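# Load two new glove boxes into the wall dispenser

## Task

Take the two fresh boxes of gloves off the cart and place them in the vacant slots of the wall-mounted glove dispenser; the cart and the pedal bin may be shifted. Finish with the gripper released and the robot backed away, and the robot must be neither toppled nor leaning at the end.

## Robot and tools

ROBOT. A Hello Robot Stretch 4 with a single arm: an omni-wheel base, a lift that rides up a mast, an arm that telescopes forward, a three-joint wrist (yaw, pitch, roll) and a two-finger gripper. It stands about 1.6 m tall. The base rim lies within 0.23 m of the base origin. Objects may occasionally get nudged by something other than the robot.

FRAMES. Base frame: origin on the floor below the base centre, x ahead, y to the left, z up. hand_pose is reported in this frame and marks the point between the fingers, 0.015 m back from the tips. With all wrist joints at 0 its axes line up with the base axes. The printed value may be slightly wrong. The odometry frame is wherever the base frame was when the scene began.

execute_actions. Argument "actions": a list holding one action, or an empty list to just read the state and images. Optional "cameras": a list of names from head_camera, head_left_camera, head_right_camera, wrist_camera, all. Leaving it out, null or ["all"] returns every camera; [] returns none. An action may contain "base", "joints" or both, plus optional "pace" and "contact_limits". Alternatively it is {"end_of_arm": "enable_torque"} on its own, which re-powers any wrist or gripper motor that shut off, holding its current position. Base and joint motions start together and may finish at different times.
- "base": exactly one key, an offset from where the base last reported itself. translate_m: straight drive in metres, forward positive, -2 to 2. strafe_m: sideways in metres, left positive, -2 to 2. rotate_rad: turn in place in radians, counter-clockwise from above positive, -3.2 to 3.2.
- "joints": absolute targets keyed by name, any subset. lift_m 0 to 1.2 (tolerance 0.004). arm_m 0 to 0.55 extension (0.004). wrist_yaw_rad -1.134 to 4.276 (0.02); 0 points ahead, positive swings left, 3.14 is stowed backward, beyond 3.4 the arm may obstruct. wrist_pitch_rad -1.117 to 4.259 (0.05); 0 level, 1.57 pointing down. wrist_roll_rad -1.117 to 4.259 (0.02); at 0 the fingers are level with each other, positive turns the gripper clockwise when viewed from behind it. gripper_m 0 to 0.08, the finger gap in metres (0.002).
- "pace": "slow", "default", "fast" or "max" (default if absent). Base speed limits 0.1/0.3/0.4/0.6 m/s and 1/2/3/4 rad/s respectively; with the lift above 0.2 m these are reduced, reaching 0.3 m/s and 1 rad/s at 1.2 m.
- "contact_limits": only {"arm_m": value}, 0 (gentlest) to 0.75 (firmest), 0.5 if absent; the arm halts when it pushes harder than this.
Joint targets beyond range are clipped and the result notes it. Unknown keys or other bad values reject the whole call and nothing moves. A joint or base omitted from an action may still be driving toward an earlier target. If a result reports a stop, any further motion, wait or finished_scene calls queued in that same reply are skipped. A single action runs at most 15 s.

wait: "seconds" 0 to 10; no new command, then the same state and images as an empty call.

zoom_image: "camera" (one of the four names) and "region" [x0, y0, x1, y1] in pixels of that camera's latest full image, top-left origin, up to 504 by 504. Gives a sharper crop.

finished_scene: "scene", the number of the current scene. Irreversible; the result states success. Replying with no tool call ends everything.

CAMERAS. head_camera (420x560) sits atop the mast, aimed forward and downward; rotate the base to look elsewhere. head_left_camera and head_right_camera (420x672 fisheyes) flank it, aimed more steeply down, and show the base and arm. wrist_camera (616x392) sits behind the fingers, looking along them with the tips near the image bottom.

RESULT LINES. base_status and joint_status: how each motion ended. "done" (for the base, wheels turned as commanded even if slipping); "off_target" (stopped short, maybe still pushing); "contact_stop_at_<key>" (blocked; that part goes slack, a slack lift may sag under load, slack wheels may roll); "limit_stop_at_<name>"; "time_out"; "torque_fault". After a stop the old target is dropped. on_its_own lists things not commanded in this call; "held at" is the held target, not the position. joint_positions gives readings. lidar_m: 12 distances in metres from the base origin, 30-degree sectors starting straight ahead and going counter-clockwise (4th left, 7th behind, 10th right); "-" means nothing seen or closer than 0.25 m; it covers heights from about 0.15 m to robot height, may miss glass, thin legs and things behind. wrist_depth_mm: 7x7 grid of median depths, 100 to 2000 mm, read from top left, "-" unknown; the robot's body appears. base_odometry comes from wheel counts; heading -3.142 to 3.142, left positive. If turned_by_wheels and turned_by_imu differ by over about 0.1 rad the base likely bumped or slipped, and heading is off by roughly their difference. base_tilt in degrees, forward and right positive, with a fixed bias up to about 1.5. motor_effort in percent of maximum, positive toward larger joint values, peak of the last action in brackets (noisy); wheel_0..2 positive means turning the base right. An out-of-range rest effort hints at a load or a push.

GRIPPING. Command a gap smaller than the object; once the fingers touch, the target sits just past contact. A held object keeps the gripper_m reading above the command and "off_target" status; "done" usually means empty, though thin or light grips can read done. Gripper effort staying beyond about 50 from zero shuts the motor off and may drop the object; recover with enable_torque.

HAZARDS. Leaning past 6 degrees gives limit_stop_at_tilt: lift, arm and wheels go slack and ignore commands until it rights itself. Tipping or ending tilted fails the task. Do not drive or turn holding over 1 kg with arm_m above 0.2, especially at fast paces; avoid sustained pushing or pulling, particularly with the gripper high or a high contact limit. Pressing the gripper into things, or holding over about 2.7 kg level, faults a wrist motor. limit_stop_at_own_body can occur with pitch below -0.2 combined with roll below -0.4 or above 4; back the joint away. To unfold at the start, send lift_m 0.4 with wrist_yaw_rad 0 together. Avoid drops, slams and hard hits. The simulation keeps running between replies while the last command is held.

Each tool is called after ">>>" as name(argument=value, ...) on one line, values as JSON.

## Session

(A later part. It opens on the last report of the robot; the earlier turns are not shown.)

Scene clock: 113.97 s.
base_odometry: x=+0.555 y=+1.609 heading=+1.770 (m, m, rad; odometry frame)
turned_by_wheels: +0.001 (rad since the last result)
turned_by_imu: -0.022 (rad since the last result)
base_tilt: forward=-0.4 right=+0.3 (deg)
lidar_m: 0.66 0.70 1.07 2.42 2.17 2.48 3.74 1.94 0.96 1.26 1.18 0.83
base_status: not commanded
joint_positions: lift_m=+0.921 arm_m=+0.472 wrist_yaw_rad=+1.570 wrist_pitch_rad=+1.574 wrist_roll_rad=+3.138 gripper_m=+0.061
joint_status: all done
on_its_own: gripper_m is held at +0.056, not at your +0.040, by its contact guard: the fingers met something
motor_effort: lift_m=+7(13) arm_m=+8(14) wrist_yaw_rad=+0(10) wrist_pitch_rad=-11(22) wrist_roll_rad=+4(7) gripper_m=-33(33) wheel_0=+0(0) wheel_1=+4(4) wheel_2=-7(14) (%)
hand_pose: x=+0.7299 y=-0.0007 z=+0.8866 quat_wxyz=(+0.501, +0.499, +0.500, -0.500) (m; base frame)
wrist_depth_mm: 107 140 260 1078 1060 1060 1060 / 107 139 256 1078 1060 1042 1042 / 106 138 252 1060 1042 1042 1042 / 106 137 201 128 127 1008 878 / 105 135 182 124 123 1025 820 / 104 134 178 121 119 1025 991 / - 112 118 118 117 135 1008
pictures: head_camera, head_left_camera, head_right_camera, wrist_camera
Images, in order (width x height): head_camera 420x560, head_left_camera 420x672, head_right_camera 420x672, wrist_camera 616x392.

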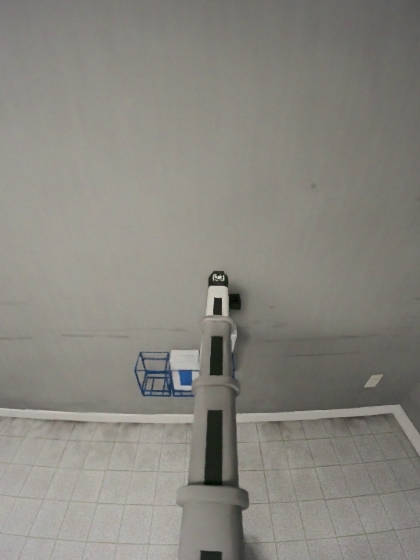

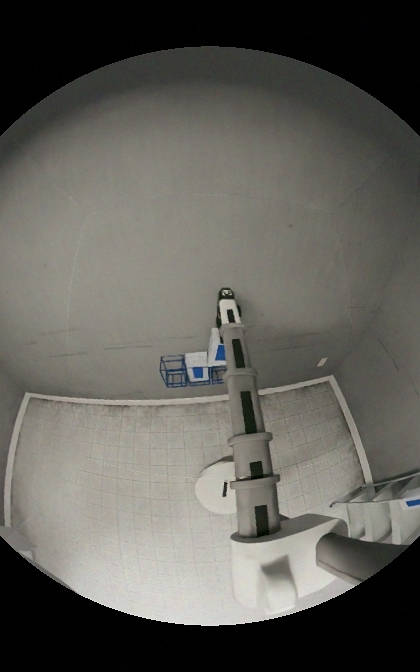

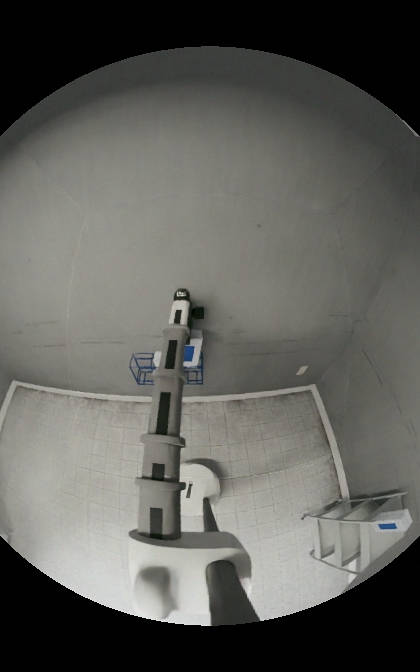

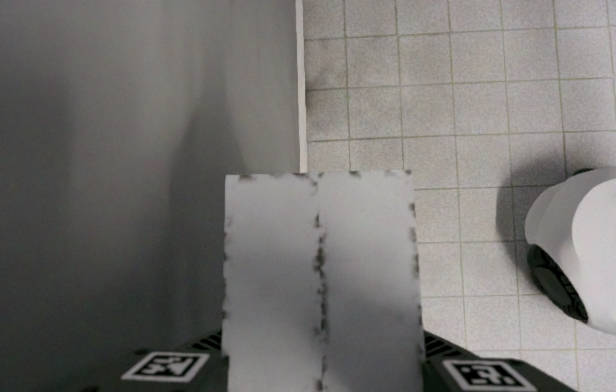

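>>> execute_actions(actions=[{"joints":{"lift_m":0.99,"arm_m":0.462},"pace":"slow"}], cameras=[])

>>> execute_actions(actions=[{"joints":{"wrist_pitch_rad":1.7},"pace":"slow"}])

>>> zoom_image(camera="head_right_camera", region=[120,270,260,410])

>>> zoom_image(camera="head_left_camera", region=[140,270,280,410])

Scene clock: 128.93 s.
base_odometry: x=+0.555 y=+1.610 heading=+1.771 (m, m, rad; odometry frame)
turned_by_wheels: +0.000 (rad since the last result)
turned_by_imu: -0.001 (rad since the last result)
base_tilt: forward=+0.1 right=+0.1 (deg)
lidar_m: 0.65 0.68 1.05 2.44 2.18 2.48 3.73 1.93 0.95 1.26 1.16 0.83
base_status: not commanded
joint_positions: lift_m=+0.990 arm_m=+0.463 wrist_yaw_rad=+1.570 wrist_pitch_rad=+1.570 wrist_roll_rad=+3.140 gripper_m=+0.061
joint_status: all done
on_its_own: gripper_m is held at +0.056, not at your +0.040, by its contact guard: the fingers met something
motor_effort: lift_m=+25(26) arm_m=-6(8) wrist_yaw_rad=-1(7) wrist_pitch_rad=+0(13) wrist_roll_rad=-1(4) gripper_m=-34(33) wheel_0=+0(2) wheel_1=+1(4) wheel_2=+1(10) (%)
hand_pose: x=+0.7215 y=+0.0001 z=+0.9551 quat_wxyz=(+0.500, +0.500, +0.500, -0.500) (m; base frame)
wrist_depth_mm: 109 146 279 1118 1160 1138 1118 / 108 146 276 1138 1138 1098 1098 / 108 144 271 1138 1118 1118 1098 / 107 143 213 126 125 1098 878 / 106 142 192 124 123 1078 878 / 105 140 188 121 120 1078 946 / - 116 119 118 116 135 1042
pictures: none
No camera images: the call's "cameras" was empty. Leave "cameras" out to get every camera's image.

Scene clock: 129.57 s.
base_odometry: x=+0.555 y=+1.610 heading=+1.771 (m, m, rad; odometry frame)
turned_by_wheels: +0.000 (rad since the last result)
turned_by_imu: +0.000 (rad since the last result)
base_tilt: forward=-0.1 right=+0.1 (deg)
lidar_m: 0.65 0.71 1.05 2.41 2.16 2.47 3.73 1.94 0.96 1.26 1.17 0.81
base_status: not commanded
joint_positions: lift_m=+0.990 arm_m=+0.463 wrist_yaw_rad=+1.570 wrist_pitch_rad=+1.699 wrist_roll_rad=+3.140 gripper_m=+0.061
joint_status: all done
on_its_own: gripper_m is held at +0.056, not at your +0.040, by its contact guard: the fingers met something
motor_effort: lift_m=+25(25) arm_m=-6(7) wrist_yaw_rad=-1(1) wrist_pitch_rad=+3(9) wrist_roll_rad=-1(0) gripper_m=-33(33) wheel_0=+0(0) wheel_1=+1(1) wheel_2=+1(1) (%)
hand_pose: x=+0.7214 y=-0.0272 z=+0.9569 quat_wxyz=(+0.531, +0.467, +0.467, -0.531) (m; base frame)
wrist_depth_mm: 111 149 291 1229 1229 1229 1205 / 110 148 287 1182 1205 1160 1160 / 109 147 282 1138 1160 1138 1160 / 109 146 219 127 126 1118 1138 / 108 145 197 124 123 1078 866 / 107 143 195 121 120 1060 854 / 106 118 119 118 117 136 891
pictures: head_camera, head_left_camera, head_right_camera, wrist_camera
Images, in order (width x height): head_camera 420x560, head_left_camera 420x672, head_right_camera 420x672, wrist_camera 616x392.

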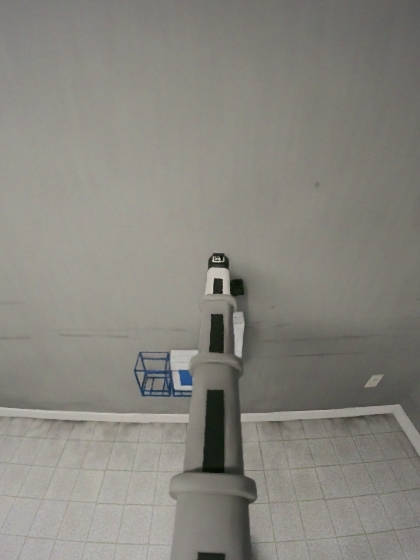

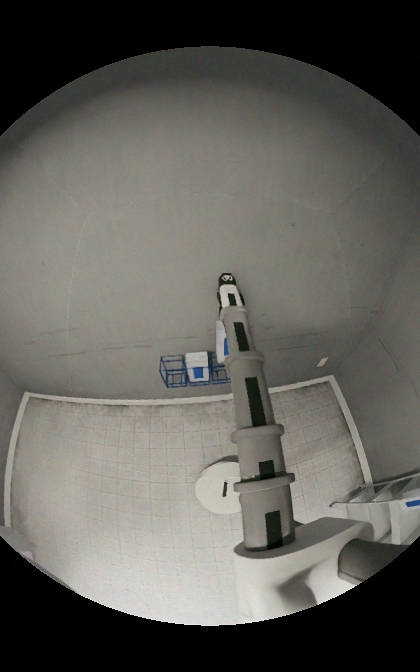

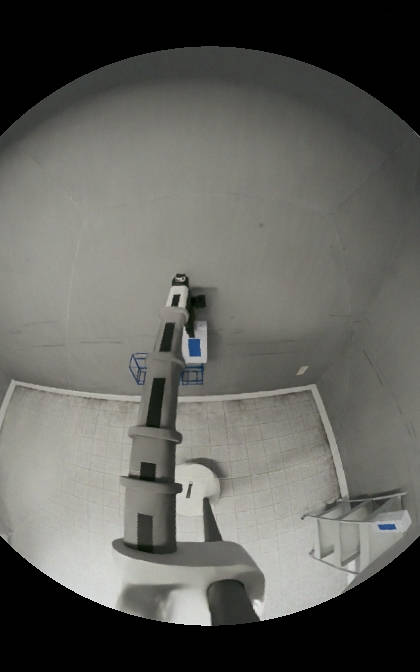

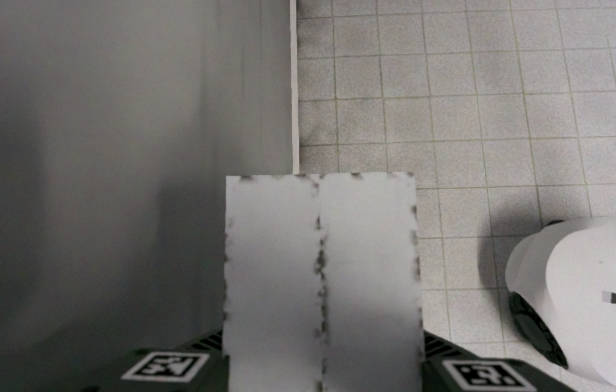

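Region (120, 270, 260, 410) of head_right_camera's 420x672 image, scaled by 3.600, with more detail than that image has.

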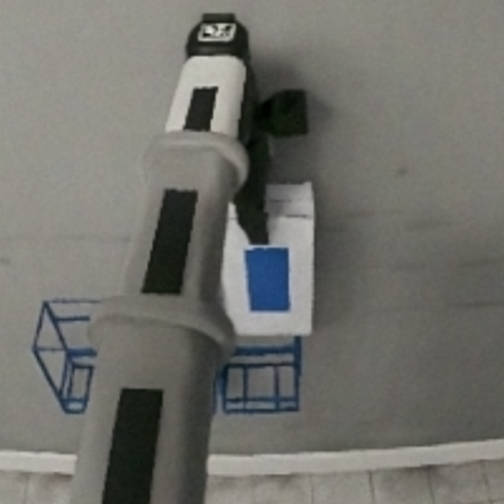

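Region (140, 270, 280, 410) of head_left_camera's 420x672 image, scaled by 3.600, with more detail than that image has.

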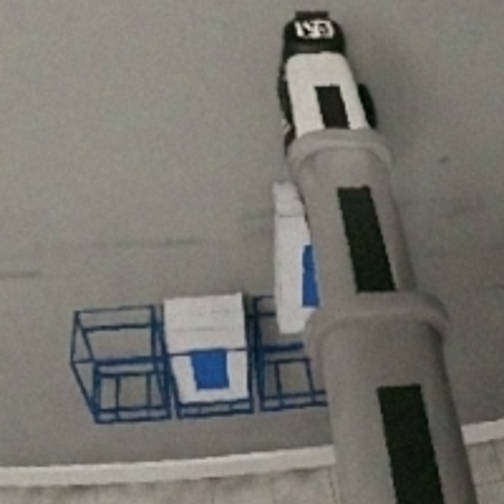

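>>> execute_actions(actions=[{"base":{"rotate_rad":0.03},"joints":{"lift_m":0.965,"arm_m":0.466},"pace":"slow"}])

>>> zoom_image(camera="head_right_camera", region=[120,270,260,410])

>>> zoom_image(camera="head_left_camera", region=[140,270,280,410])

Scene clock: 141.17 s.
base_odometry: x=+0.555 y=+1.610 heading=+1.800 (m, m, rad; odometry frame)
turned_by_wheels: +0.029 (rad since the last result)
turned_by_imu: +0.029 (rad since the last result)
base_tilt: forward=+0.0 right=+0.0 (deg)
lidar_m: 0.65 0.72 1.07 2.42 2.14 2.58 3.72 1.88 0.95 1.27 1.13 0.80
base_status: done
joint_positions: lift_m=+0.965 arm_m=+0.465 wrist_yaw_rad=+1.570 wrist_pitch_rad=+1.699 wrist_roll_rad=+3.140 gripper_m=+0.061
joint_status: all done
on_its_own: gripper_m is held at +0.056, not at your +0.040, by its contact guard: the fingers met something
motor_effort: lift_m=+19(24) arm_m=+7(9) wrist_yaw_rad=+0(2) wrist_pitch_rad=+3(9) wrist_roll_rad=-1(1) gripper_m=-33(33) wheel_0=-1(6) wheel_1=-5(5) wheel_2=-2(2) (%)
hand_pose: x=+0.7231 y=-0.0272 z=+0.9323 quat_wxyz=(+0.531, +0.467, +0.467, -0.531) (m; base frame)
wrist_depth_mm: 104 136 254 1205 1205 1205 1182 / 105 136 256 1138 1182 1138 1160 / 105 136 256 1160 1138 1118 1098 / 105 136 205 128 126 1098 1078 / 104 136 186 124 123 1060 854 / 104 136 185 121 120 1042 831 / - 113 119 118 117 135 878
pictures: head_camera, head_left_camera, head_right_camera, wrist_camera
Images, in order (width x height): head_camera 420x560, head_left_camera 420x672, head_right_camera 420x672, wrist_camera 616x392.

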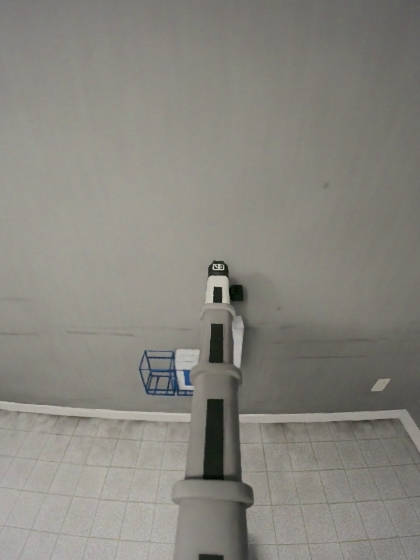

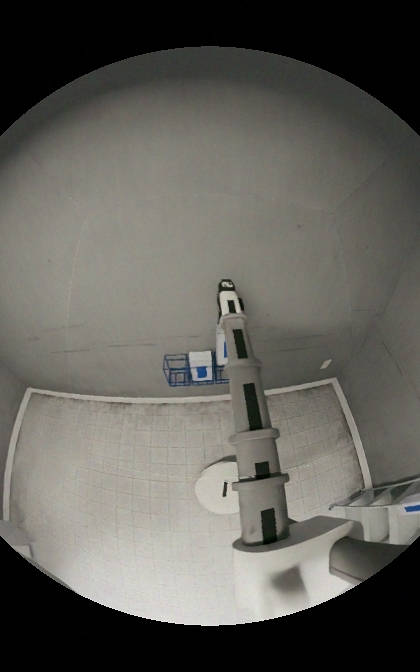

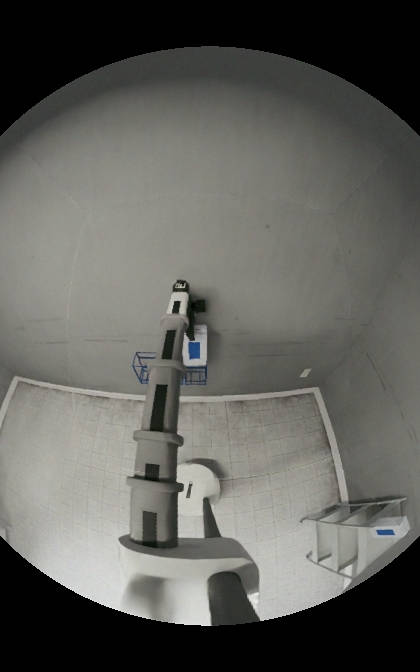

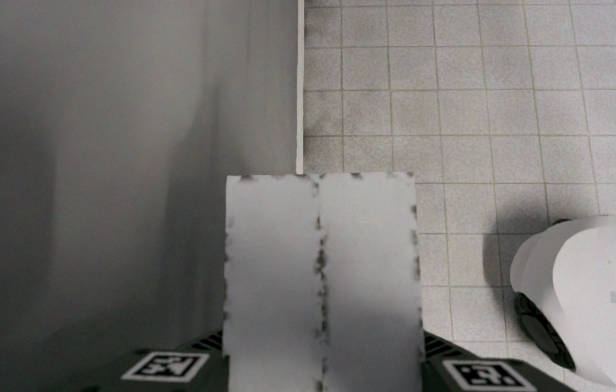

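Region (120, 270, 260, 410) of head_right_camera's 420x672 image, scaled by 3.600, with more detail than that image has.

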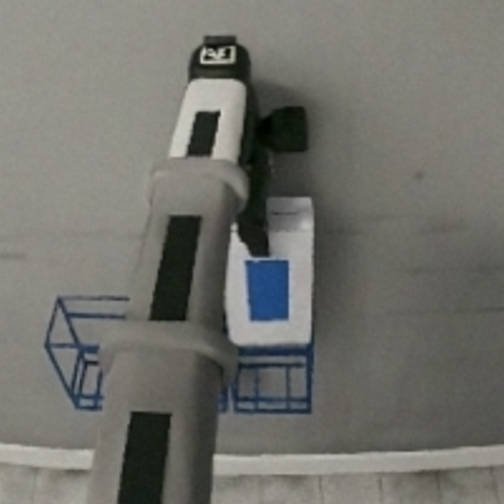

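Region (140, 270, 280, 410) of head_left_camera's 420x672 image, scaled by 3.600, with more detail than that image has.

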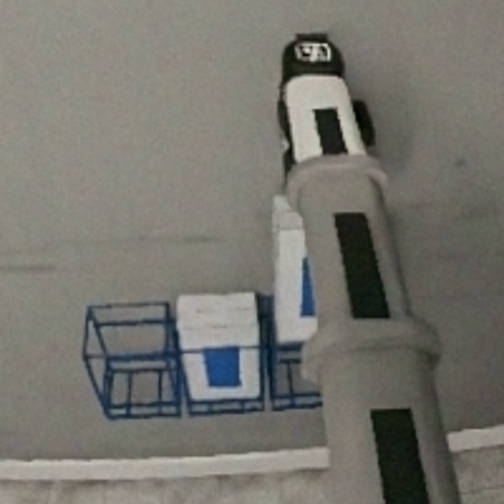

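>>> execute_actions(actions=[{"base":{"strafe_m":0.005},"pace":"slow"}], cameras=[])

>>> execute_actions(actions=[{"joints":{"lift_m":0.93},"pace":"slow"}], cameras=["head_right_camera","wrist_camera"])

>>> zoom_image(camera="head_right_camera", region=[120,270,260,410])

Scene clock: 147.80 s.
base_odometry: x=+0.550 y=+1.609 heading=+1.800 (m, m, rad; odometry frame)
turned_by_wheels: +0.000 (rad since the last result)
turned_by_imu: +0.000 (rad since the last result)
base_tilt: forward=+0.1 right=+0.1 (deg)
lidar_m: 0.66 0.70 1.10 2.43 2.15 2.58 3.73 1.88 0.95 1.28 1.14 0.81
base_status: done
joint_positions: lift_m=+0.965 arm_m=+0.465 wrist_yaw_rad=+1.569 wrist_pitch_rad=+1.699 wrist_roll_rad=+3.140 gripper_m=+0.061
joint_status: not commanded
on_its_own: gripper_m is held at +0.056, not at your +0.040, by its contact guard: the fingers met something
motor_effort: lift_m=+19(19) arm_m=+7(7) wrist_yaw_rad=+3(3) wrist_pitch_rad=+2(3) wrist_roll_rad=-1(2) gripper_m=-33(33) wheel_0=-4(7) wheel_1=+4(8) wheel_2=+0(4) (%)
hand_pose: x=+0.7230 y=-0.0274 z=+0.9324 quat_wxyz=(+0.531, +0.467, +0.467, -0.531) (m; base frame)
wrist_depth_mm: 105 137 257 1229 1205 1205 1205 / 105 137 257 1160 1182 1182 1160 / 105 137 256 1138 1160 1138 1118 / 105 136 206 127 125 1098 1098 / 105 136 186 124 123 1078 842 / 104 136 186 121 120 1042 831 / - 113 119 118 117 135 891
pictures: none
No camera images: the call's "cameras" was empty. Leave "cameras" out to get every camera's image.

Scene clock: 148.93 s.
base_odometry: x=+0.550 y=+1.608 heading=+1.800 (m, m, rad; odometry frame)
turned_by_wheels: +0.000 (rad since the last result)
turned_by_imu: +0.001 (rad since the last result)
base_tilt: forward=+0.0 right=+0.2 (deg)
lidar_m: 0.67 0.70 1.10 2.42 2.17 2.57 3.73 1.87 0.97 1.26 1.15 0.80
base_status: not commanded
joint_positions: lift_m=+0.931 arm_m=+0.465 wrist_yaw_rad=+1.568 wrist_pitch_rad=+1.702 wrist_roll_rad=+3.140 gripper_m=+0.061
joint_status: all done
on_its_own: gripper_m is held at +0.056, not at your +0.040, by its contact guard: the fingers met something
motor_effort: lift_m=+6(20) arm_m=+7(7) wrist_yaw_rad=+8(7) wrist_pitch_rad=-8(8) wrist_roll_rad=-1(2) gripper_m=-34(34) wheel_0=-1(4) wheel_1=+4(5) wheel_2=-7(7) (%)
hand_pose: x=+0.7230 y=-0.0282 z=+0.8986 quat_wxyz=(+0.531, +0.466, +0.466, -0.532) (m; base frame)
wrist_depth_mm: 104 135 251 1182 1160 1160 1160 / 104 135 249 1160 1160 1138 1098 / 104 135 250 1118 1098 1098 1098 / 104 135 201 126 125 1060 1060 / 104 135 182 123 122 1025 866 / 103 134 181 120 119 1025 809 / - 112 118 118 116 135 891
pictures: head_right_camera, wrist_camera
Images, in order (width x height): head_right_camera 420x672, wrist_camera 616x392.

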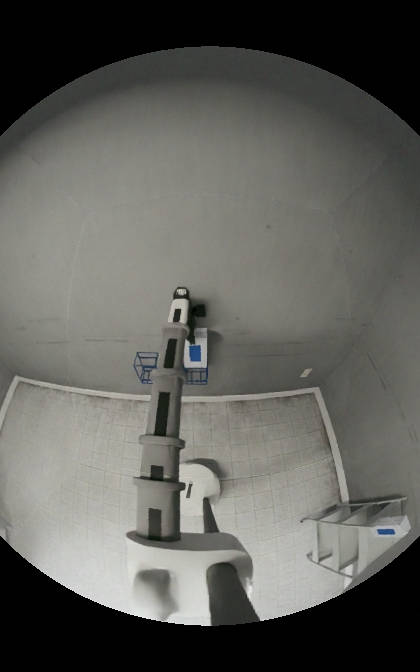

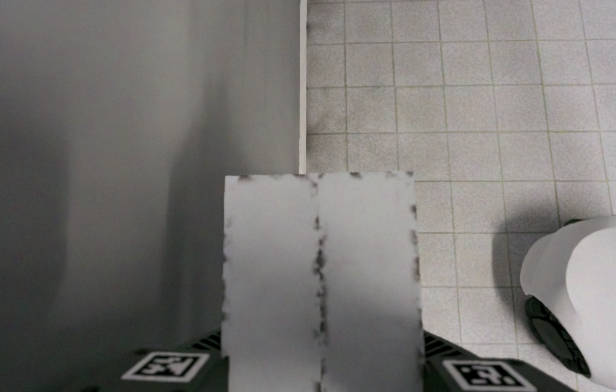

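Region (120, 270, 260, 410) of head_right_camera's 420x672 image, scaled by 3.600, with more detail than that image has.

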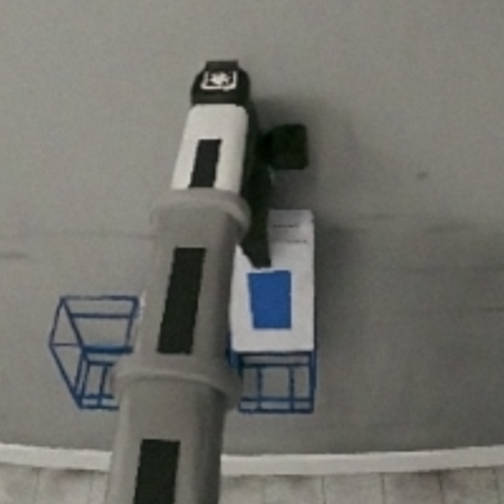

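>>> execute_actions(actions=[{"joints":{"lift_m":0.97,"arm_m":0.44},"pace":"slow"}], cameras=[])

>>> execute_actions(actions=[{"base":{"strafe_m":-0.039},"joints":{"wrist_yaw_rad":2.06,"wrist_roll_rad":3.63,"wrist_pitch_rad":1.718},"pace":"slow"}], cameras=[])

>>> execute_actions(actions=[{"joints":{"lift_m":0.955,"arm_m":0.462},"pace":"slow"}])

>>> zoom_image(camera="head_right_camera", region=[120,270,260,410])

>>> zoom_image(camera="head_left_camera", region=[140,270,280,410])

Scene clock: 161.70 s.
base_odometry: x=+0.550 y=+1.608 heading=+1.800 (m, m, rad; odometry frame)
turned_by_wheels: +0.000 (rad since the last result)
turned_by_imu: +0.000 (rad since the last result)
base_tilt: forward=-0.2 right=+0.0 (deg)
lidar_m: 0.64 0.72 1.09 2.42 2.16 2.58 3.74 1.88 0.95 1.26 1.14 0.81
base_status: not commanded
joint_positions: lift_m=+0.970 arm_m=+0.441 wrist_yaw_rad=+1.570 wrist_pitch_rad=+1.699 wrist_roll_rad=+3.140 gripper_m=+0.061
joint_status: all done
on_its_own: gripper_m is held at +0.056, not at your +0.040, by its contact guard: the fingers met something
motor_effort: lift_m=+25(25) arm_m=-7(7) wrist_yaw_rad=+1(7) wrist_pitch_rad=+3(8) wrist_roll_rad=-1(2) gripper_m=-32(35) wheel_0=-1(0) wheel_1=+4(4) wheel_2=-3(7) (%)
hand_pose: x=+0.6995 y=-0.0272 z=+0.9369 quat_wxyz=(+0.531, +0.467, +0.467, -0.531) (m; base frame)
wrist_depth_mm: 123 181 338 1229 1205 1229 1205 / 123 181 340 1160 1205 1138 1182 / 123 182 342 1138 1118 1098 1118 / 123 182 273 127 126 1078 1098 / 123 181 248 124 123 1078 854 / 123 182 248 121 120 1042 842 / 123 151 119 118 117 135 842
pictures: none
No camera images: the call's "cameras" was empty. Leave "cameras" out to get every camera's image.

Scene clock: 163.13 s.
base_odometry: x=+0.588 y=+1.617 heading=+1.800 (m, m, rad; odometry frame)
turned_by_wheels: +0.000 (rad since the last result)
turned_by_imu: +0.000 (rad since the last result)
base_tilt: forward=+0.0 right=+0.1 (deg)
lidar_m: 0.66 0.70 1.10 2.46 2.21 2.63 3.92 1.21 0.90 1.23 1.13 0.79
base_status: done
joint_positions: lift_m=+0.970 arm_m=+0.441 wrist_yaw_rad=+2.059 wrist_pitch_rad=+1.716 wrist_roll_rad=+3.630 gripper_m=+0.061
joint_status: all done
on_its_own: gripper_m is held at +0.056, not at your +0.040, by its contact guard: the fingers met something
motor_effort: lift_m=+25(25) arm_m=-7(6) wrist_yaw_rad=+1(4) wrist_pitch_rad=+4(7) wrist_roll_rad=-1(4) gripper_m=-33(32) wheel_0=+2(8) wheel_1=-5(9) wheel_2=+0(0) (%)
hand_pose: x=+0.7037 y=+0.0138 z=+0.9374 quat_wxyz=(+0.548, +0.484, +0.450, -0.514) (m; base frame)
wrist_depth_mm: 121 172 294 1008 1182 1205 1118 / 121 172 296 976 1160 1138 1118 / 121 172 293 960 1098 1098 1060 / 121 172 243 127 126 1078 1078 / 121 171 223 124 123 1042 854 / 120 170 223 121 120 1042 842 / 120 144 119 118 117 135 960
pictures: none
No camera images: the call's "cameras" was empty. Leave "cameras" out to get every camera's image.

Scene clock: 164.37 s.
base_odometry: x=+0.588 y=+1.617 heading=+1.800 (m, m, rad; odometry frame)
turned_by_wheels: +0.000 (rad since the last result)
turned_by_imu: +0.000 (rad since the last result)
base_tilt: forward=+0.0 right=+0.2 (deg)
lidar_m: 0.66 0.71 1.09 2.45 2.19 2.64 3.90 1.19 0.94 1.23 1.13 0.80
base_status: not commanded
joint_positions: lift_m=+0.955 arm_m=+0.461 wrist_yaw_rad=+2.059 wrist_pitch_rad=+1.716 wrist_roll_rad=+3.630 gripper_m=+0.061
joint_status: all done
on_its_own: gripper_m is held at +0.056, not at your +0.040, by its contact guard: the fingers met something
motor_effort: lift_m=+20(23) arm_m=+7(7) wrist_yaw_rad=+2(1) wrist_pitch_rad=+5(4) wrist_roll_rad=+0(0) gripper_m=-32(34) wheel_0=+2(2) wheel_1=-4(4) wheel_2=+0(0) (%)
hand_pose: x=+0.7234 y=+0.0138 z=+0.9228 quat_wxyz=(+0.548, +0.484, +0.450, -0.514) (m; base frame)
wrist_depth_mm: 106 138 236 798 1205 1182 1118 / 107 138 236 788 1160 1098 1098 / 106 138 236 778 1098 1098 1060 / 106 138 196 127 126 1078 1042 / 106 138 180 124 123 1025 878 / 106 137 179 121 120 1025 891 / 105 116 119 118 117 135 960
pictures: head_camera, head_left_camera, head_right_camera, wrist_camera
Images, in order (width x height): head_camera 420x560, head_left_camera 420x672, head_right_camera 420x672, wrist_camera 616x392.

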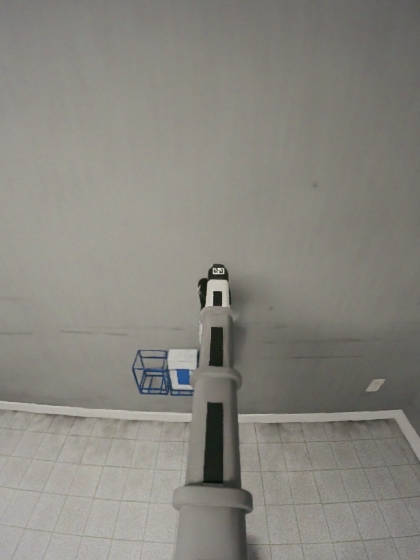

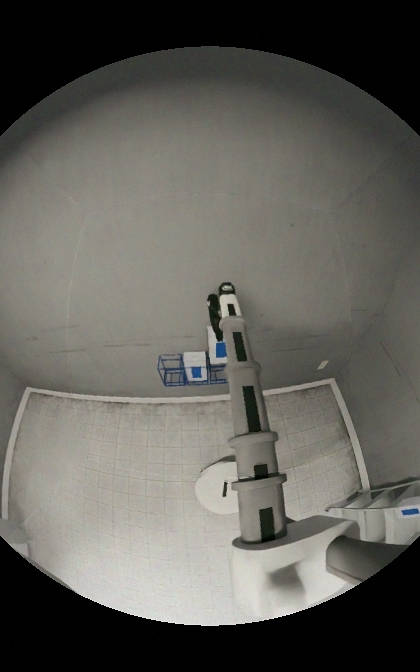

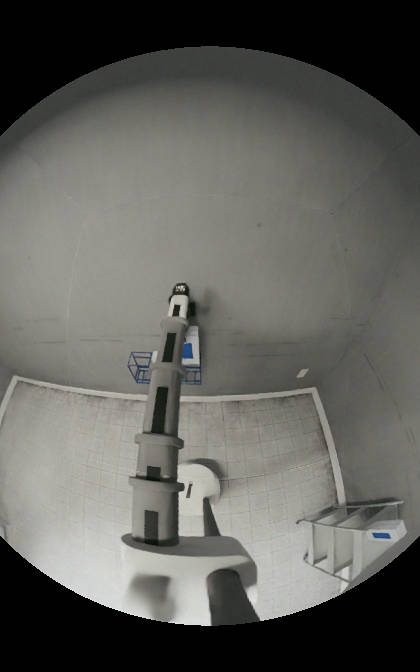

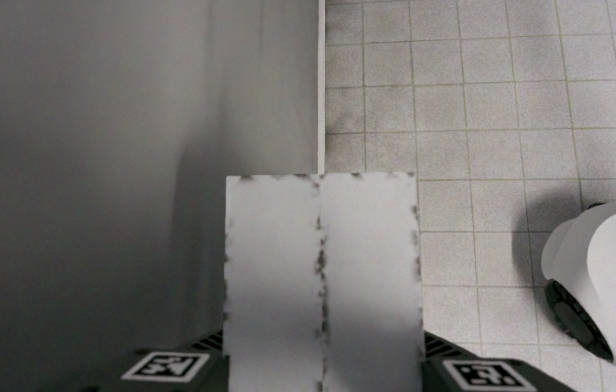

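Region (120, 270, 260, 410) of head_right_camera's 420x672 image, scaled by 3.600, with more detail than that image has.

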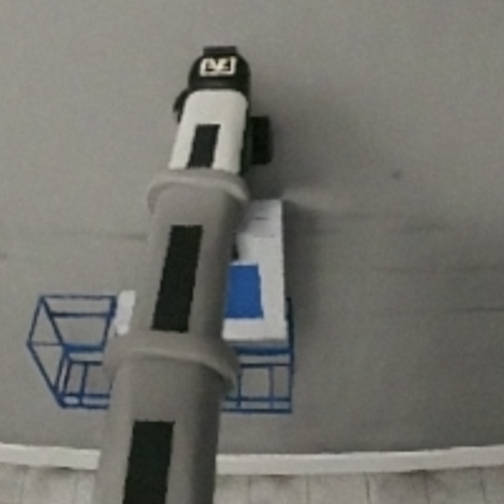

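Region (140, 270, 280, 410) of head_left_camera's 420x672 image, scaled by 3.600, with more detail than that image has.

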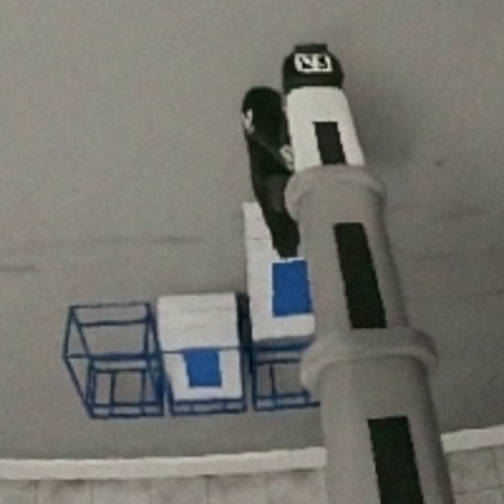

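>>> execute_actions(actions=[{"joints":{"lift_m":0.915},"pace":"slow"}], cameras=["head_left_camera"])

>>> zoom_image(camera="head_left_camera", region=[140,270,280,410])

Scene clock: 169.37 s.
base_odometry: x=+0.588 y=+1.617 heading=+1.800 (m, m, rad; odometry frame)
turned_by_wheels: +0.000 (rad since the last result)
turned_by_imu: +0.000 (rad since the last result)
base_tilt: forward=+0.1 right=+0.1 (deg)
lidar_m: 0.67 0.72 1.07 2.46 2.20 2.65 3.90 1.18 0.91 1.23 1.12 0.81
base_status: not commanded
joint_positions: lift_m=+0.915 arm_m=+0.461 wrist_yaw_rad=+2.059 wrist_pitch_rad=+1.717 wrist_roll_rad=+3.630 gripper_m=+0.061
joint_status: all done
on_its_own: gripper_m is held at +0.056, not at your +0.040, by its contact guard: the fingers met something
motor_effort: lift_m=+20(20) arm_m=+7(7) wrist_yaw_rad=+0(1) wrist_pitch_rad=+2(4) wrist_roll_rad=+1(1) gripper_m=-32(33) wheel_0=+2(2) wheel_1=-4(4) wheel_2=+0(0) (%)
hand_pose: x=+0.7234 y=+0.0137 z=+0.8828 quat_wxyz=(+0.548, +0.483, +0.449, -0.514) (m; base frame)
wrist_depth_mm: 106 138 236 788 1138 1118 1098 / 106 138 236 788 1098 1078 1078 / 106 138 236 768 1042 1042 1025 / 106 138 195 126 125 1042 991 / 106 137 180 123 122 991 904 / 106 137 179 121 120 976 866 / 105 116 119 118 116 135 931
pictures: head_left_camera
Images, in order (width x height): head_left_camera 420x672.

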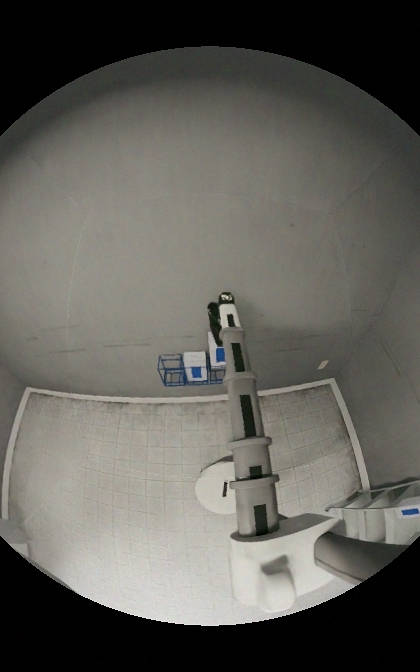

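Region (140, 270, 280, 410) of head_left_camera's 420x672 image, scaled by 3.600, with more detail than that image has.

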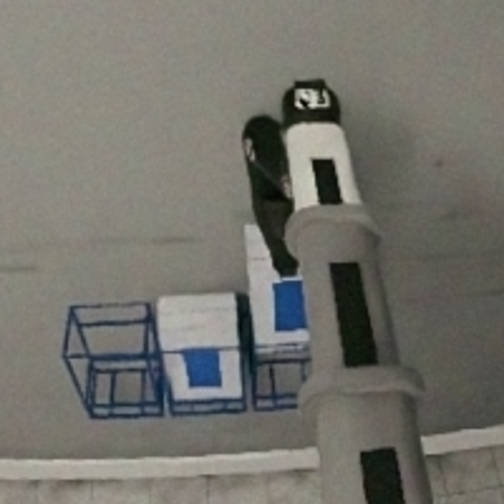

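>>> execute_actions(actions=[{"joints":{"lift_m":0.83},"pace":"slow"}], cameras=[])

>>> execute_actions(actions=[{"joints":{"lift_m":0.77},"pace":"slow"}], cameras=["head_left_camera","wrist_camera"])

Scene clock: 176.77 s.
base_odometry: x=+0.588 y=+1.617 heading=+1.800 (m, m, rad; odometry frame)
turned_by_wheels: +0.000 (rad since the last result)
turned_by_imu: +0.000 (rad since the last result)
base_tilt: forward=+0.0 right=+0.1 (deg)
lidar_m: 0.66 0.69 1.06 2.46 2.20 2.64 3.91 1.19 0.93 1.22 1.13 0.81
base_status: not commanded
joint_positions: lift_m=+0.830 arm_m=+0.461 wrist_yaw_rad=+2.059 wrist_pitch_rad=+1.718 wrist_roll_rad=+3.630 gripper_m=+0.061
joint_status: all done
on_its_own: gripper_m is held at +0.056, not at your +0.040, by its contact guard: the fingers met something
motor_effort: lift_m=+19(21) arm_m=+6(7) wrist_yaw_rad=+1(0) wrist_pitch_rad=-2(3) wrist_roll_rad=-1(0) gripper_m=-34(34) wheel_0=+1(2) wheel_1=-4(4) wheel_2=+0(0) (%)
hand_pose: x=+0.7236 y=+0.0134 z=+0.7979 quat_wxyz=(+0.549, +0.483, +0.449, -0.514) (m; base frame)
wrist_depth_mm: 106 138 236 798 1060 991 976 / 106 138 236 798 1008 1008 960 / 106 138 235 768 991 960 946 / 106 138 195 125 124 946 904 / 106 137 179 123 122 904 878 / 106 136 178 120 119 891 866 / 105 116 119 118 116 135 831
pictures: none
No camera images: the call's "cameras" was empty. Leave "cameras" out to get every camera's image.

Scene clock: 178.13 s.
base_odometry: x=+0.588 y=+1.617 heading=+1.800 (m, m, rad; odometry frame)
turned_by_wheels: +0.000 (rad since the last result)
turned_by_imu: +0.000 (rad since the last result)
base_tilt: forward=+0.1 right=+0.0 (deg)
lidar_m: 0.65 0.70 1.08 2.45 2.21 2.65 3.88 1.22 0.91 1.24 1.13 0.82
base_status: not commanded
joint_positions: lift_m=+0.771 arm_m=+0.461 wrist_yaw_rad=+2.059 wrist_pitch_rad=+1.720 wrist_roll_rad=+3.630 gripper_m=+0.061
joint_status: all done
on_its_own: gripper_m is held at +0.056, not at your +0.040, by its contact guard: the fingers met something
motor_effort: lift_m=+14(18) arm_m=+7(7) wrist_yaw_rad=+4(3) wrist_pitch_rad=-7(8) wrist_roll_rad=-2(0) gripper_m=-33(34) wheel_0=-1(1) wheel_1=-5(4) wheel_2=+0(0) (%)
hand_pose: x=+0.7238 y=+0.0130 z=+0.7384 quat_wxyz=(+0.549, +0.483, +0.448, -0.514) (m; base frame)
wrist_depth_mm: 105 135 231 750 991 960 931 / 105 136 229 741 946 931 917 / 105 136 229 732 931 904 878 / 107 135 190 123 122 891 842 / 107 135 176 121 120 866 831 / 106 135 174 119 118 820 809 / - 114 118 118 116 135 788
pictures: head_left_camera, wrist_camera
Images, in order (width x height): head_left_camera 420x672, wrist_camera 616x392.

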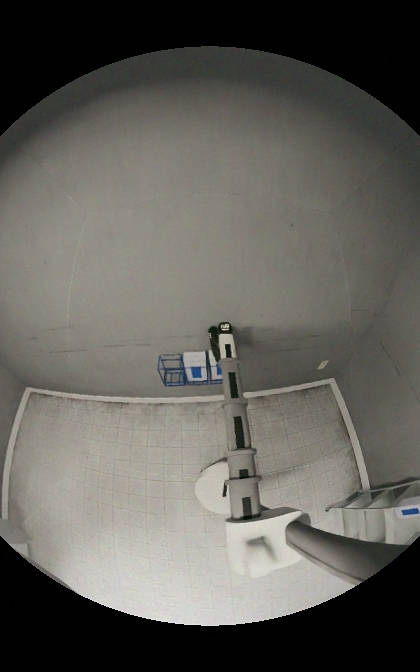

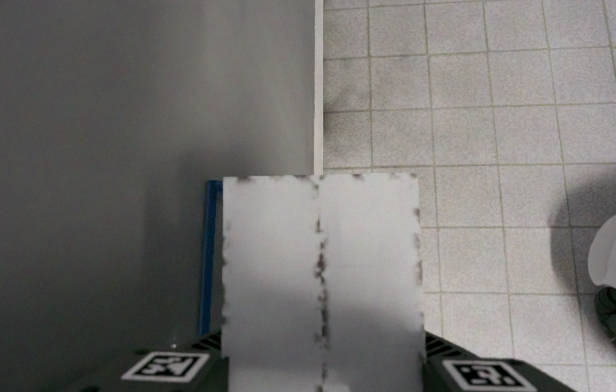

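>>> execute_actions(actions=[{"joints":{"gripper_m":0.072},"pace":"slow"}], cameras=[])

>>> execute_actions(actions=[{"joints":{"lift_m":0.86}}], cameras=["wrist_camera"])

>>> execute_actions(actions=[{"base":{"translate_m":-0.39},"joints":{"lift_m":1.03,"arm_m":0.2,"gripper_m":0.08}}], cameras=["head_left_camera"])

>>> execute_actions(actions=[{"base":{"rotate_rad":-1.6},"joints":{"wrist_yaw_rad":0,"wrist_roll_rad":1.45,"wrist_pitch_rad":1.57}}], cameras=[])

>>> execute_actions(actions=[{"base":{"translate_m":0.4},"joints":{"arm_m":0.45}}])

Scene clock: 191.90 s.
base_odometry: x=+0.588 y=+1.617 heading=+1.800 (m, m, rad; odometry frame)
turned_by_wheels: +0.000 (rad since the last result)
turned_by_imu: +0.000 (rad since the last result)
base_tilt: forward=+0.0 right=+0.2 (deg)
lidar_m: 0.66 0.70 1.09 2.46 2.19 2.62 3.88 1.19 0.92 1.23 1.14 0.81
base_status: not commanded
joint_positions: lift_m=+0.770 arm_m=+0.461 wrist_yaw_rad=+2.059 wrist_pitch_rad=+1.718 wrist_roll_rad=+3.630 gripper_m=+0.072
joint_status: all done
motor_effort: lift_m=+17(17) arm_m=+6(7) wrist_yaw_rad=+1(3) wrist_pitch_rad=-1(7) wrist_roll_rad=-1(1) gripper_m=+2(33) wheel_0=-1(1) wheel_1=-4(4) wheel_2=-1(0) (%)
hand_pose: x=+0.7236 y=+0.0135 z=+0.7381 quat_wxyz=(+0.548, +0.483, +0.449, -0.514) (m; base frame)
wrist_depth_mm: 105 137 234 768 976 960 931 / 106 137 234 759 946 917 904 / 105 137 232 750 931 904 866 / 105 137 178 119 118 866 854 / 105 136 120 118 117 854 820 / 105 136 120 118 116 831 820 / - 110 119 117 116 125 798
pictures: none
No camera images: the call's "cameras" was empty. Leave "cameras" out to get every camera's image.

Scene clock: 193.27 s.
base_odometry: x=+0.588 y=+1.617 heading=+1.800 (m, m, rad; odometry frame)
turned_by_wheels: +0.000 (rad since the last result)
turned_by_imu: +0.000 (rad since the last result)
base_tilt: forward=+0.0 right=+0.1 (deg)
lidar_m: 0.67 0.69 1.08 2.45 2.20 2.63 3.89 1.20 0.91 1.24 1.14 0.81
base_status: not commanded
joint_positions: lift_m=+0.860 arm_m=+0.461 wrist_yaw_rad=+2.059 wrist_pitch_rad=+1.718 wrist_roll_rad=+3.630 gripper_m=+0.072
joint_status: all done
motor_effort: lift_m=+22(23) arm_m=+7(6) wrist_yaw_rad=+1(2) wrist_pitch_rad=+0(1) wrist_roll_rad=-2(0) gripper_m=+2(1) wheel_0=-1(1) wheel_1=-4(4) wheel_2=+0(0) (%)
hand_pose: x=+0.7236 y=+0.0135 z=+0.8276 quat_wxyz=(+0.548, +0.483, +0.449, -0.514) (m; base frame)
wrist_depth_mm: 105 137 234 788 1078 1042 1008 / 106 137 233 750 1042 1008 1008 / 106 137 233 741 1008 991 976 / 105 137 232 455 991 960 946 / 105 136 230 207 946 931 904 / 105 136 209 206 204 904 891 / - 110 137 205 203 125 878
pictures: wrist_camera
Images, in order (width x height): wrist_camera 616x392.

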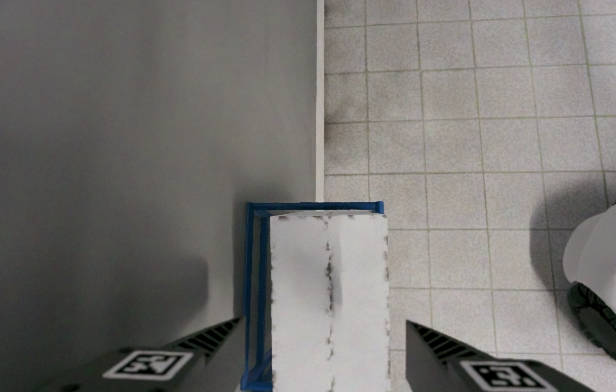

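Scene clock: 196.03 s.
base_odometry: x=+0.676 y=+1.237 heading=+1.799 (m, m, rad; odometry frame)
turned_by_wheels: -0.001 (rad since the last result)
turned_by_imu: -0.001 (rad since the last result)
base_tilt: forward=+0.0 right=+0.1 (deg)
lidar_m: 1.05 1.13 1.63 2.47 2.02 2.61 3.18 1.84 0.85 0.82 1.30 1.20
base_status: done
joint_positions: lift_m=+1.030 arm_m=+0.201 wrist_yaw_rad=+2.060 wrist_pitch_rad=+1.718 wrist_roll_rad=+3.630 gripper_m=+0.080
joint_status: all done
motor_effort: lift_m=+23(23) arm_m=-7(8) wrist_yaw_rad=+1(2) wrist_pitch_rad=+1(0) wrist_roll_rad=-1(1) gripper_m=+2(7) wheel_0=-3(8) wheel_1=-3(9) wheel_2=-1(12) (%)
hand_pose: x=+0.4638 y=+0.0136 z=+0.9976 quat_wxyz=(+0.548, +0.483, +0.449, -0.514) (m; base frame)
wrist_depth_mm: 891 1281 1336 1308 1281 1229 1205 / 878 1229 1281 1255 1255 1205 1160 / 891 1255 1281 1229 1229 1182 1138 / 891 1229 1229 1160 1160 1138 1118 / 904 1205 1160 1160 1160 891 878 / 891 1160 1160 1118 1078 866 854 / 878 110 140 1078 1078 125 831
pictures: head_left_camera
Images, in order (width x height): head_left_camera 420x672.

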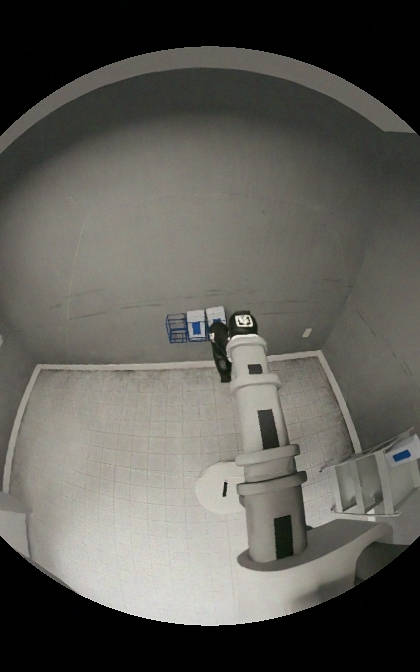

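Scene clock: 198.37 s.
base_odometry: x=+0.676 y=+1.237 heading=+0.200 (m, m, rad; odometry frame)
turned_by_wheels: -1.599 (rad since the last result)
turned_by_imu: -1.567 (rad since the last result)
base_tilt: forward=+0.0 right=+0.1 (deg)
lidar_m: 0.84 1.27 1.22 1.05 1.10 1.63 2.47 1.98 2.52 3.09 1.89 0.86
base_status: done
joint_positions: lift_m=+1.030 arm_m=+0.201 wrist_yaw_rad=+0.001 wrist_pitch_rad=+1.570 wrist_roll_rad=+1.450 gripper_m=+0.080
joint_status: all done
motor_effort: lift_m=+22(22) arm_m=-6(6) wrist_yaw_rad=-3(8) wrist_pitch_rad=-1(3) wrist_roll_rad=-2(6) gripper_m=+2(2) wheel_0=+3(7) wheel_1=+3(9) wheel_2=+2(7) (%)
hand_pose: x=+0.3722 y=-0.0874 z=+0.9954 quat_wxyz=(+0.530, +0.469, +0.529, -0.469) (m; base frame)
wrist_depth_mm: 798 1205 1182 1205 1182 1160 1160 / 788 1060 1182 1182 1160 1160 1138 / 788 1060 1160 1160 1138 1138 1118 / 788 1042 1182 1160 1138 1138 1118 / 1060 1182 1160 1160 960 917 1118 / 1182 1182 1160 1160 931 904 1098 / 1182 110 140 1138 1118 125 1078
pictures: none
No camera images: the call's "cameras" was empty. Leave "cameras" out to get every camera's image.

Scene clock: 201.17 s.
base_odometry: x=+1.068 y=+1.317 heading=+0.200 (m, m, rad; odometry frame)
turned_by_wheels: +0.001 (rad since the last result)
turned_by_imu: +0.000 (rad since the last result)
base_tilt: forward=+0.1 right=+0.0 (deg)
lidar_m: 0.42 0.88 1.18 1.17 1.15 1.63 2.88 2.37 3.08 3.09 0.64 0.46
base_status: done
joint_positions: lift_m=+1.030 arm_m=+0.449 wrist_yaw_rad=+0.000 wrist_pitch_rad=+1.570 wrist_roll_rad=+1.450 gripper_m=+0.080
joint_status: all done
motor_effort: lift_m=+22(22) arm_m=+6(8) wrist_yaw_rad=-1(0) wrist_pitch_rad=-1(1) wrist_roll_rad=-2(3) gripper_m=+1(1) wheel_0=+2(7) wheel_1=+4(11) wheel_2=+1(12) (%)
hand_pose: x=+0.6200 y=-0.0874 z=+0.9954 quat_wxyz=(+0.530, +0.469, +0.529, -0.469) (m; base frame)
wrist_depth_mm: 320 452 504 504 492 484 1160 / 324 466 496 496 484 484 1138 / 330 477 492 492 480 480 1118 / 336 496 492 488 477 484 1138 / 343 508 496 480 242 891 904 / 347 496 473 480 239 904 878 / 353 110 141 1118 238 125 891
pictures: head_camera, head_left_camera, head_right_camera, wrist_camera
Images, in order (width x height): head_camera 420x560, head_left_camera 420x672, head_right_camera 420x672, wrist_camera 616x392.

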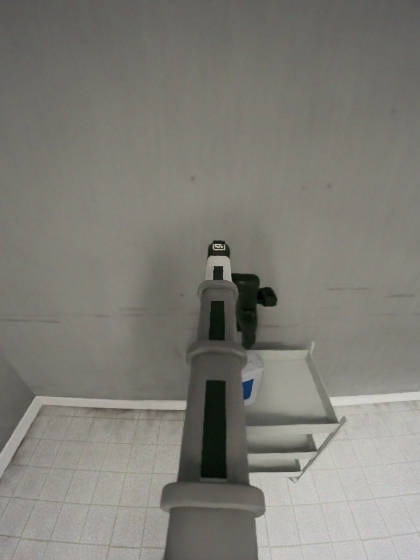

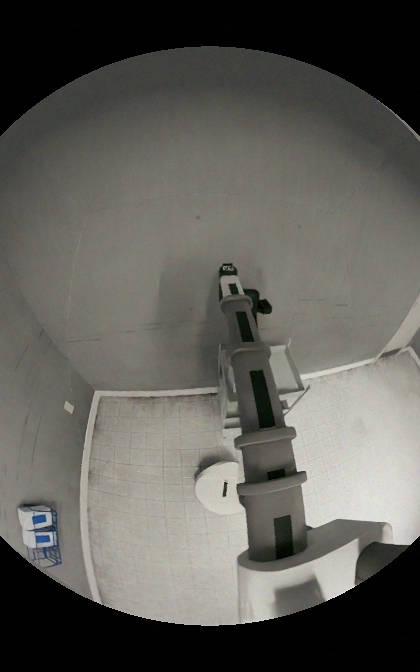

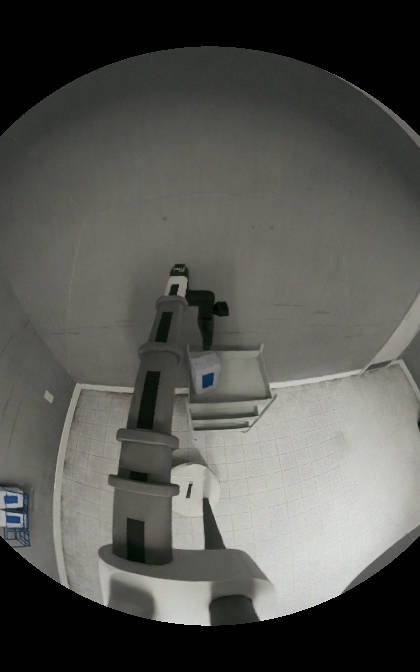

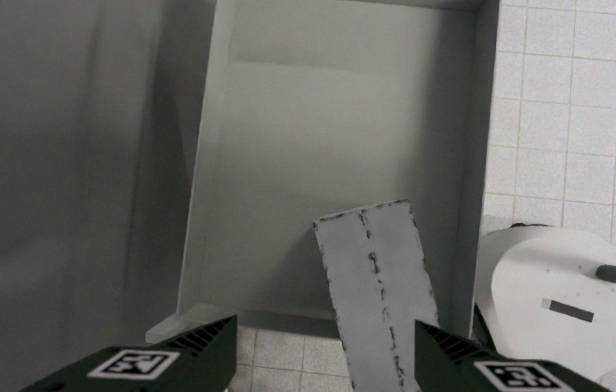

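>>> execute_actions(actions=[{"joints":{"lift_m":0.97,"arm_m":0.408,"wrist_roll_rad":1.24}}], cameras=["wrist_camera"])

Scene clock: 207.70 s.
base_odometry: x=+1.068 y=+1.317 heading=+0.200 (m, m, rad; odometry frame)
turned_by_wheels: +0.000 (rad since the last result)
turned_by_imu: +0.000 (rad since the last result)
base_tilt: forward=+0.1 right=+0.1 (deg)
lidar_m: 0.44 0.88 1.18 1.18 1.14 1.62 2.87 2.37 3.07 3.09 0.61 0.46
base_status: not commanded
joint_positions: lift_m=+0.970 arm_m=+0.409 wrist_yaw_rad=+0.000 wrist_pitch_rad=+1.570 wrist_roll_rad=+1.240 gripper_m=+0.080
joint_status: all done
motor_effort: lift_m=+18(21) arm_m=-7(7) wrist_yaw_rad=-1(0) wrist_pitch_rad=-1(0) wrist_roll_rad=-3(7) gripper_m=+1(2) wheel_0=+2(1) wheel_1=+4(4) wheel_2=+1(1) (%)
hand_pose: x=+0.5803 y=-0.0874 z=+0.9357 quat_wxyz=(+0.576, +0.411, +0.575, -0.411) (m; base frame)
wrist_depth_mm: 329 439 439 433 430 424 1078 / 343 462 433 433 427 421 1078 / 364 469 433 430 427 421 1078 / 384 462 430 186 421 418 1078 / 407 430 430 184 418 960 1060 / 418 615 410 183 389 854 842 / 459 110 141 182 181 125 842
pictures: wrist_camera
Images, in order (width x height): wrist_camera 616x392.

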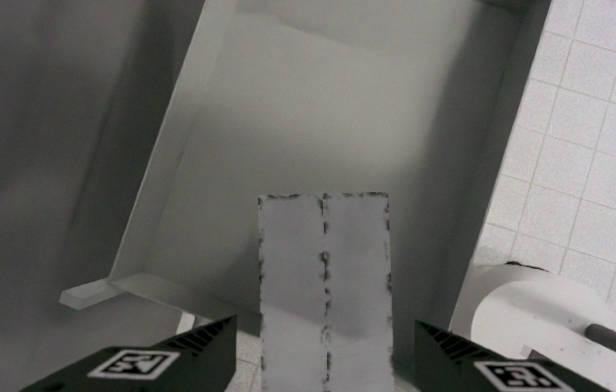

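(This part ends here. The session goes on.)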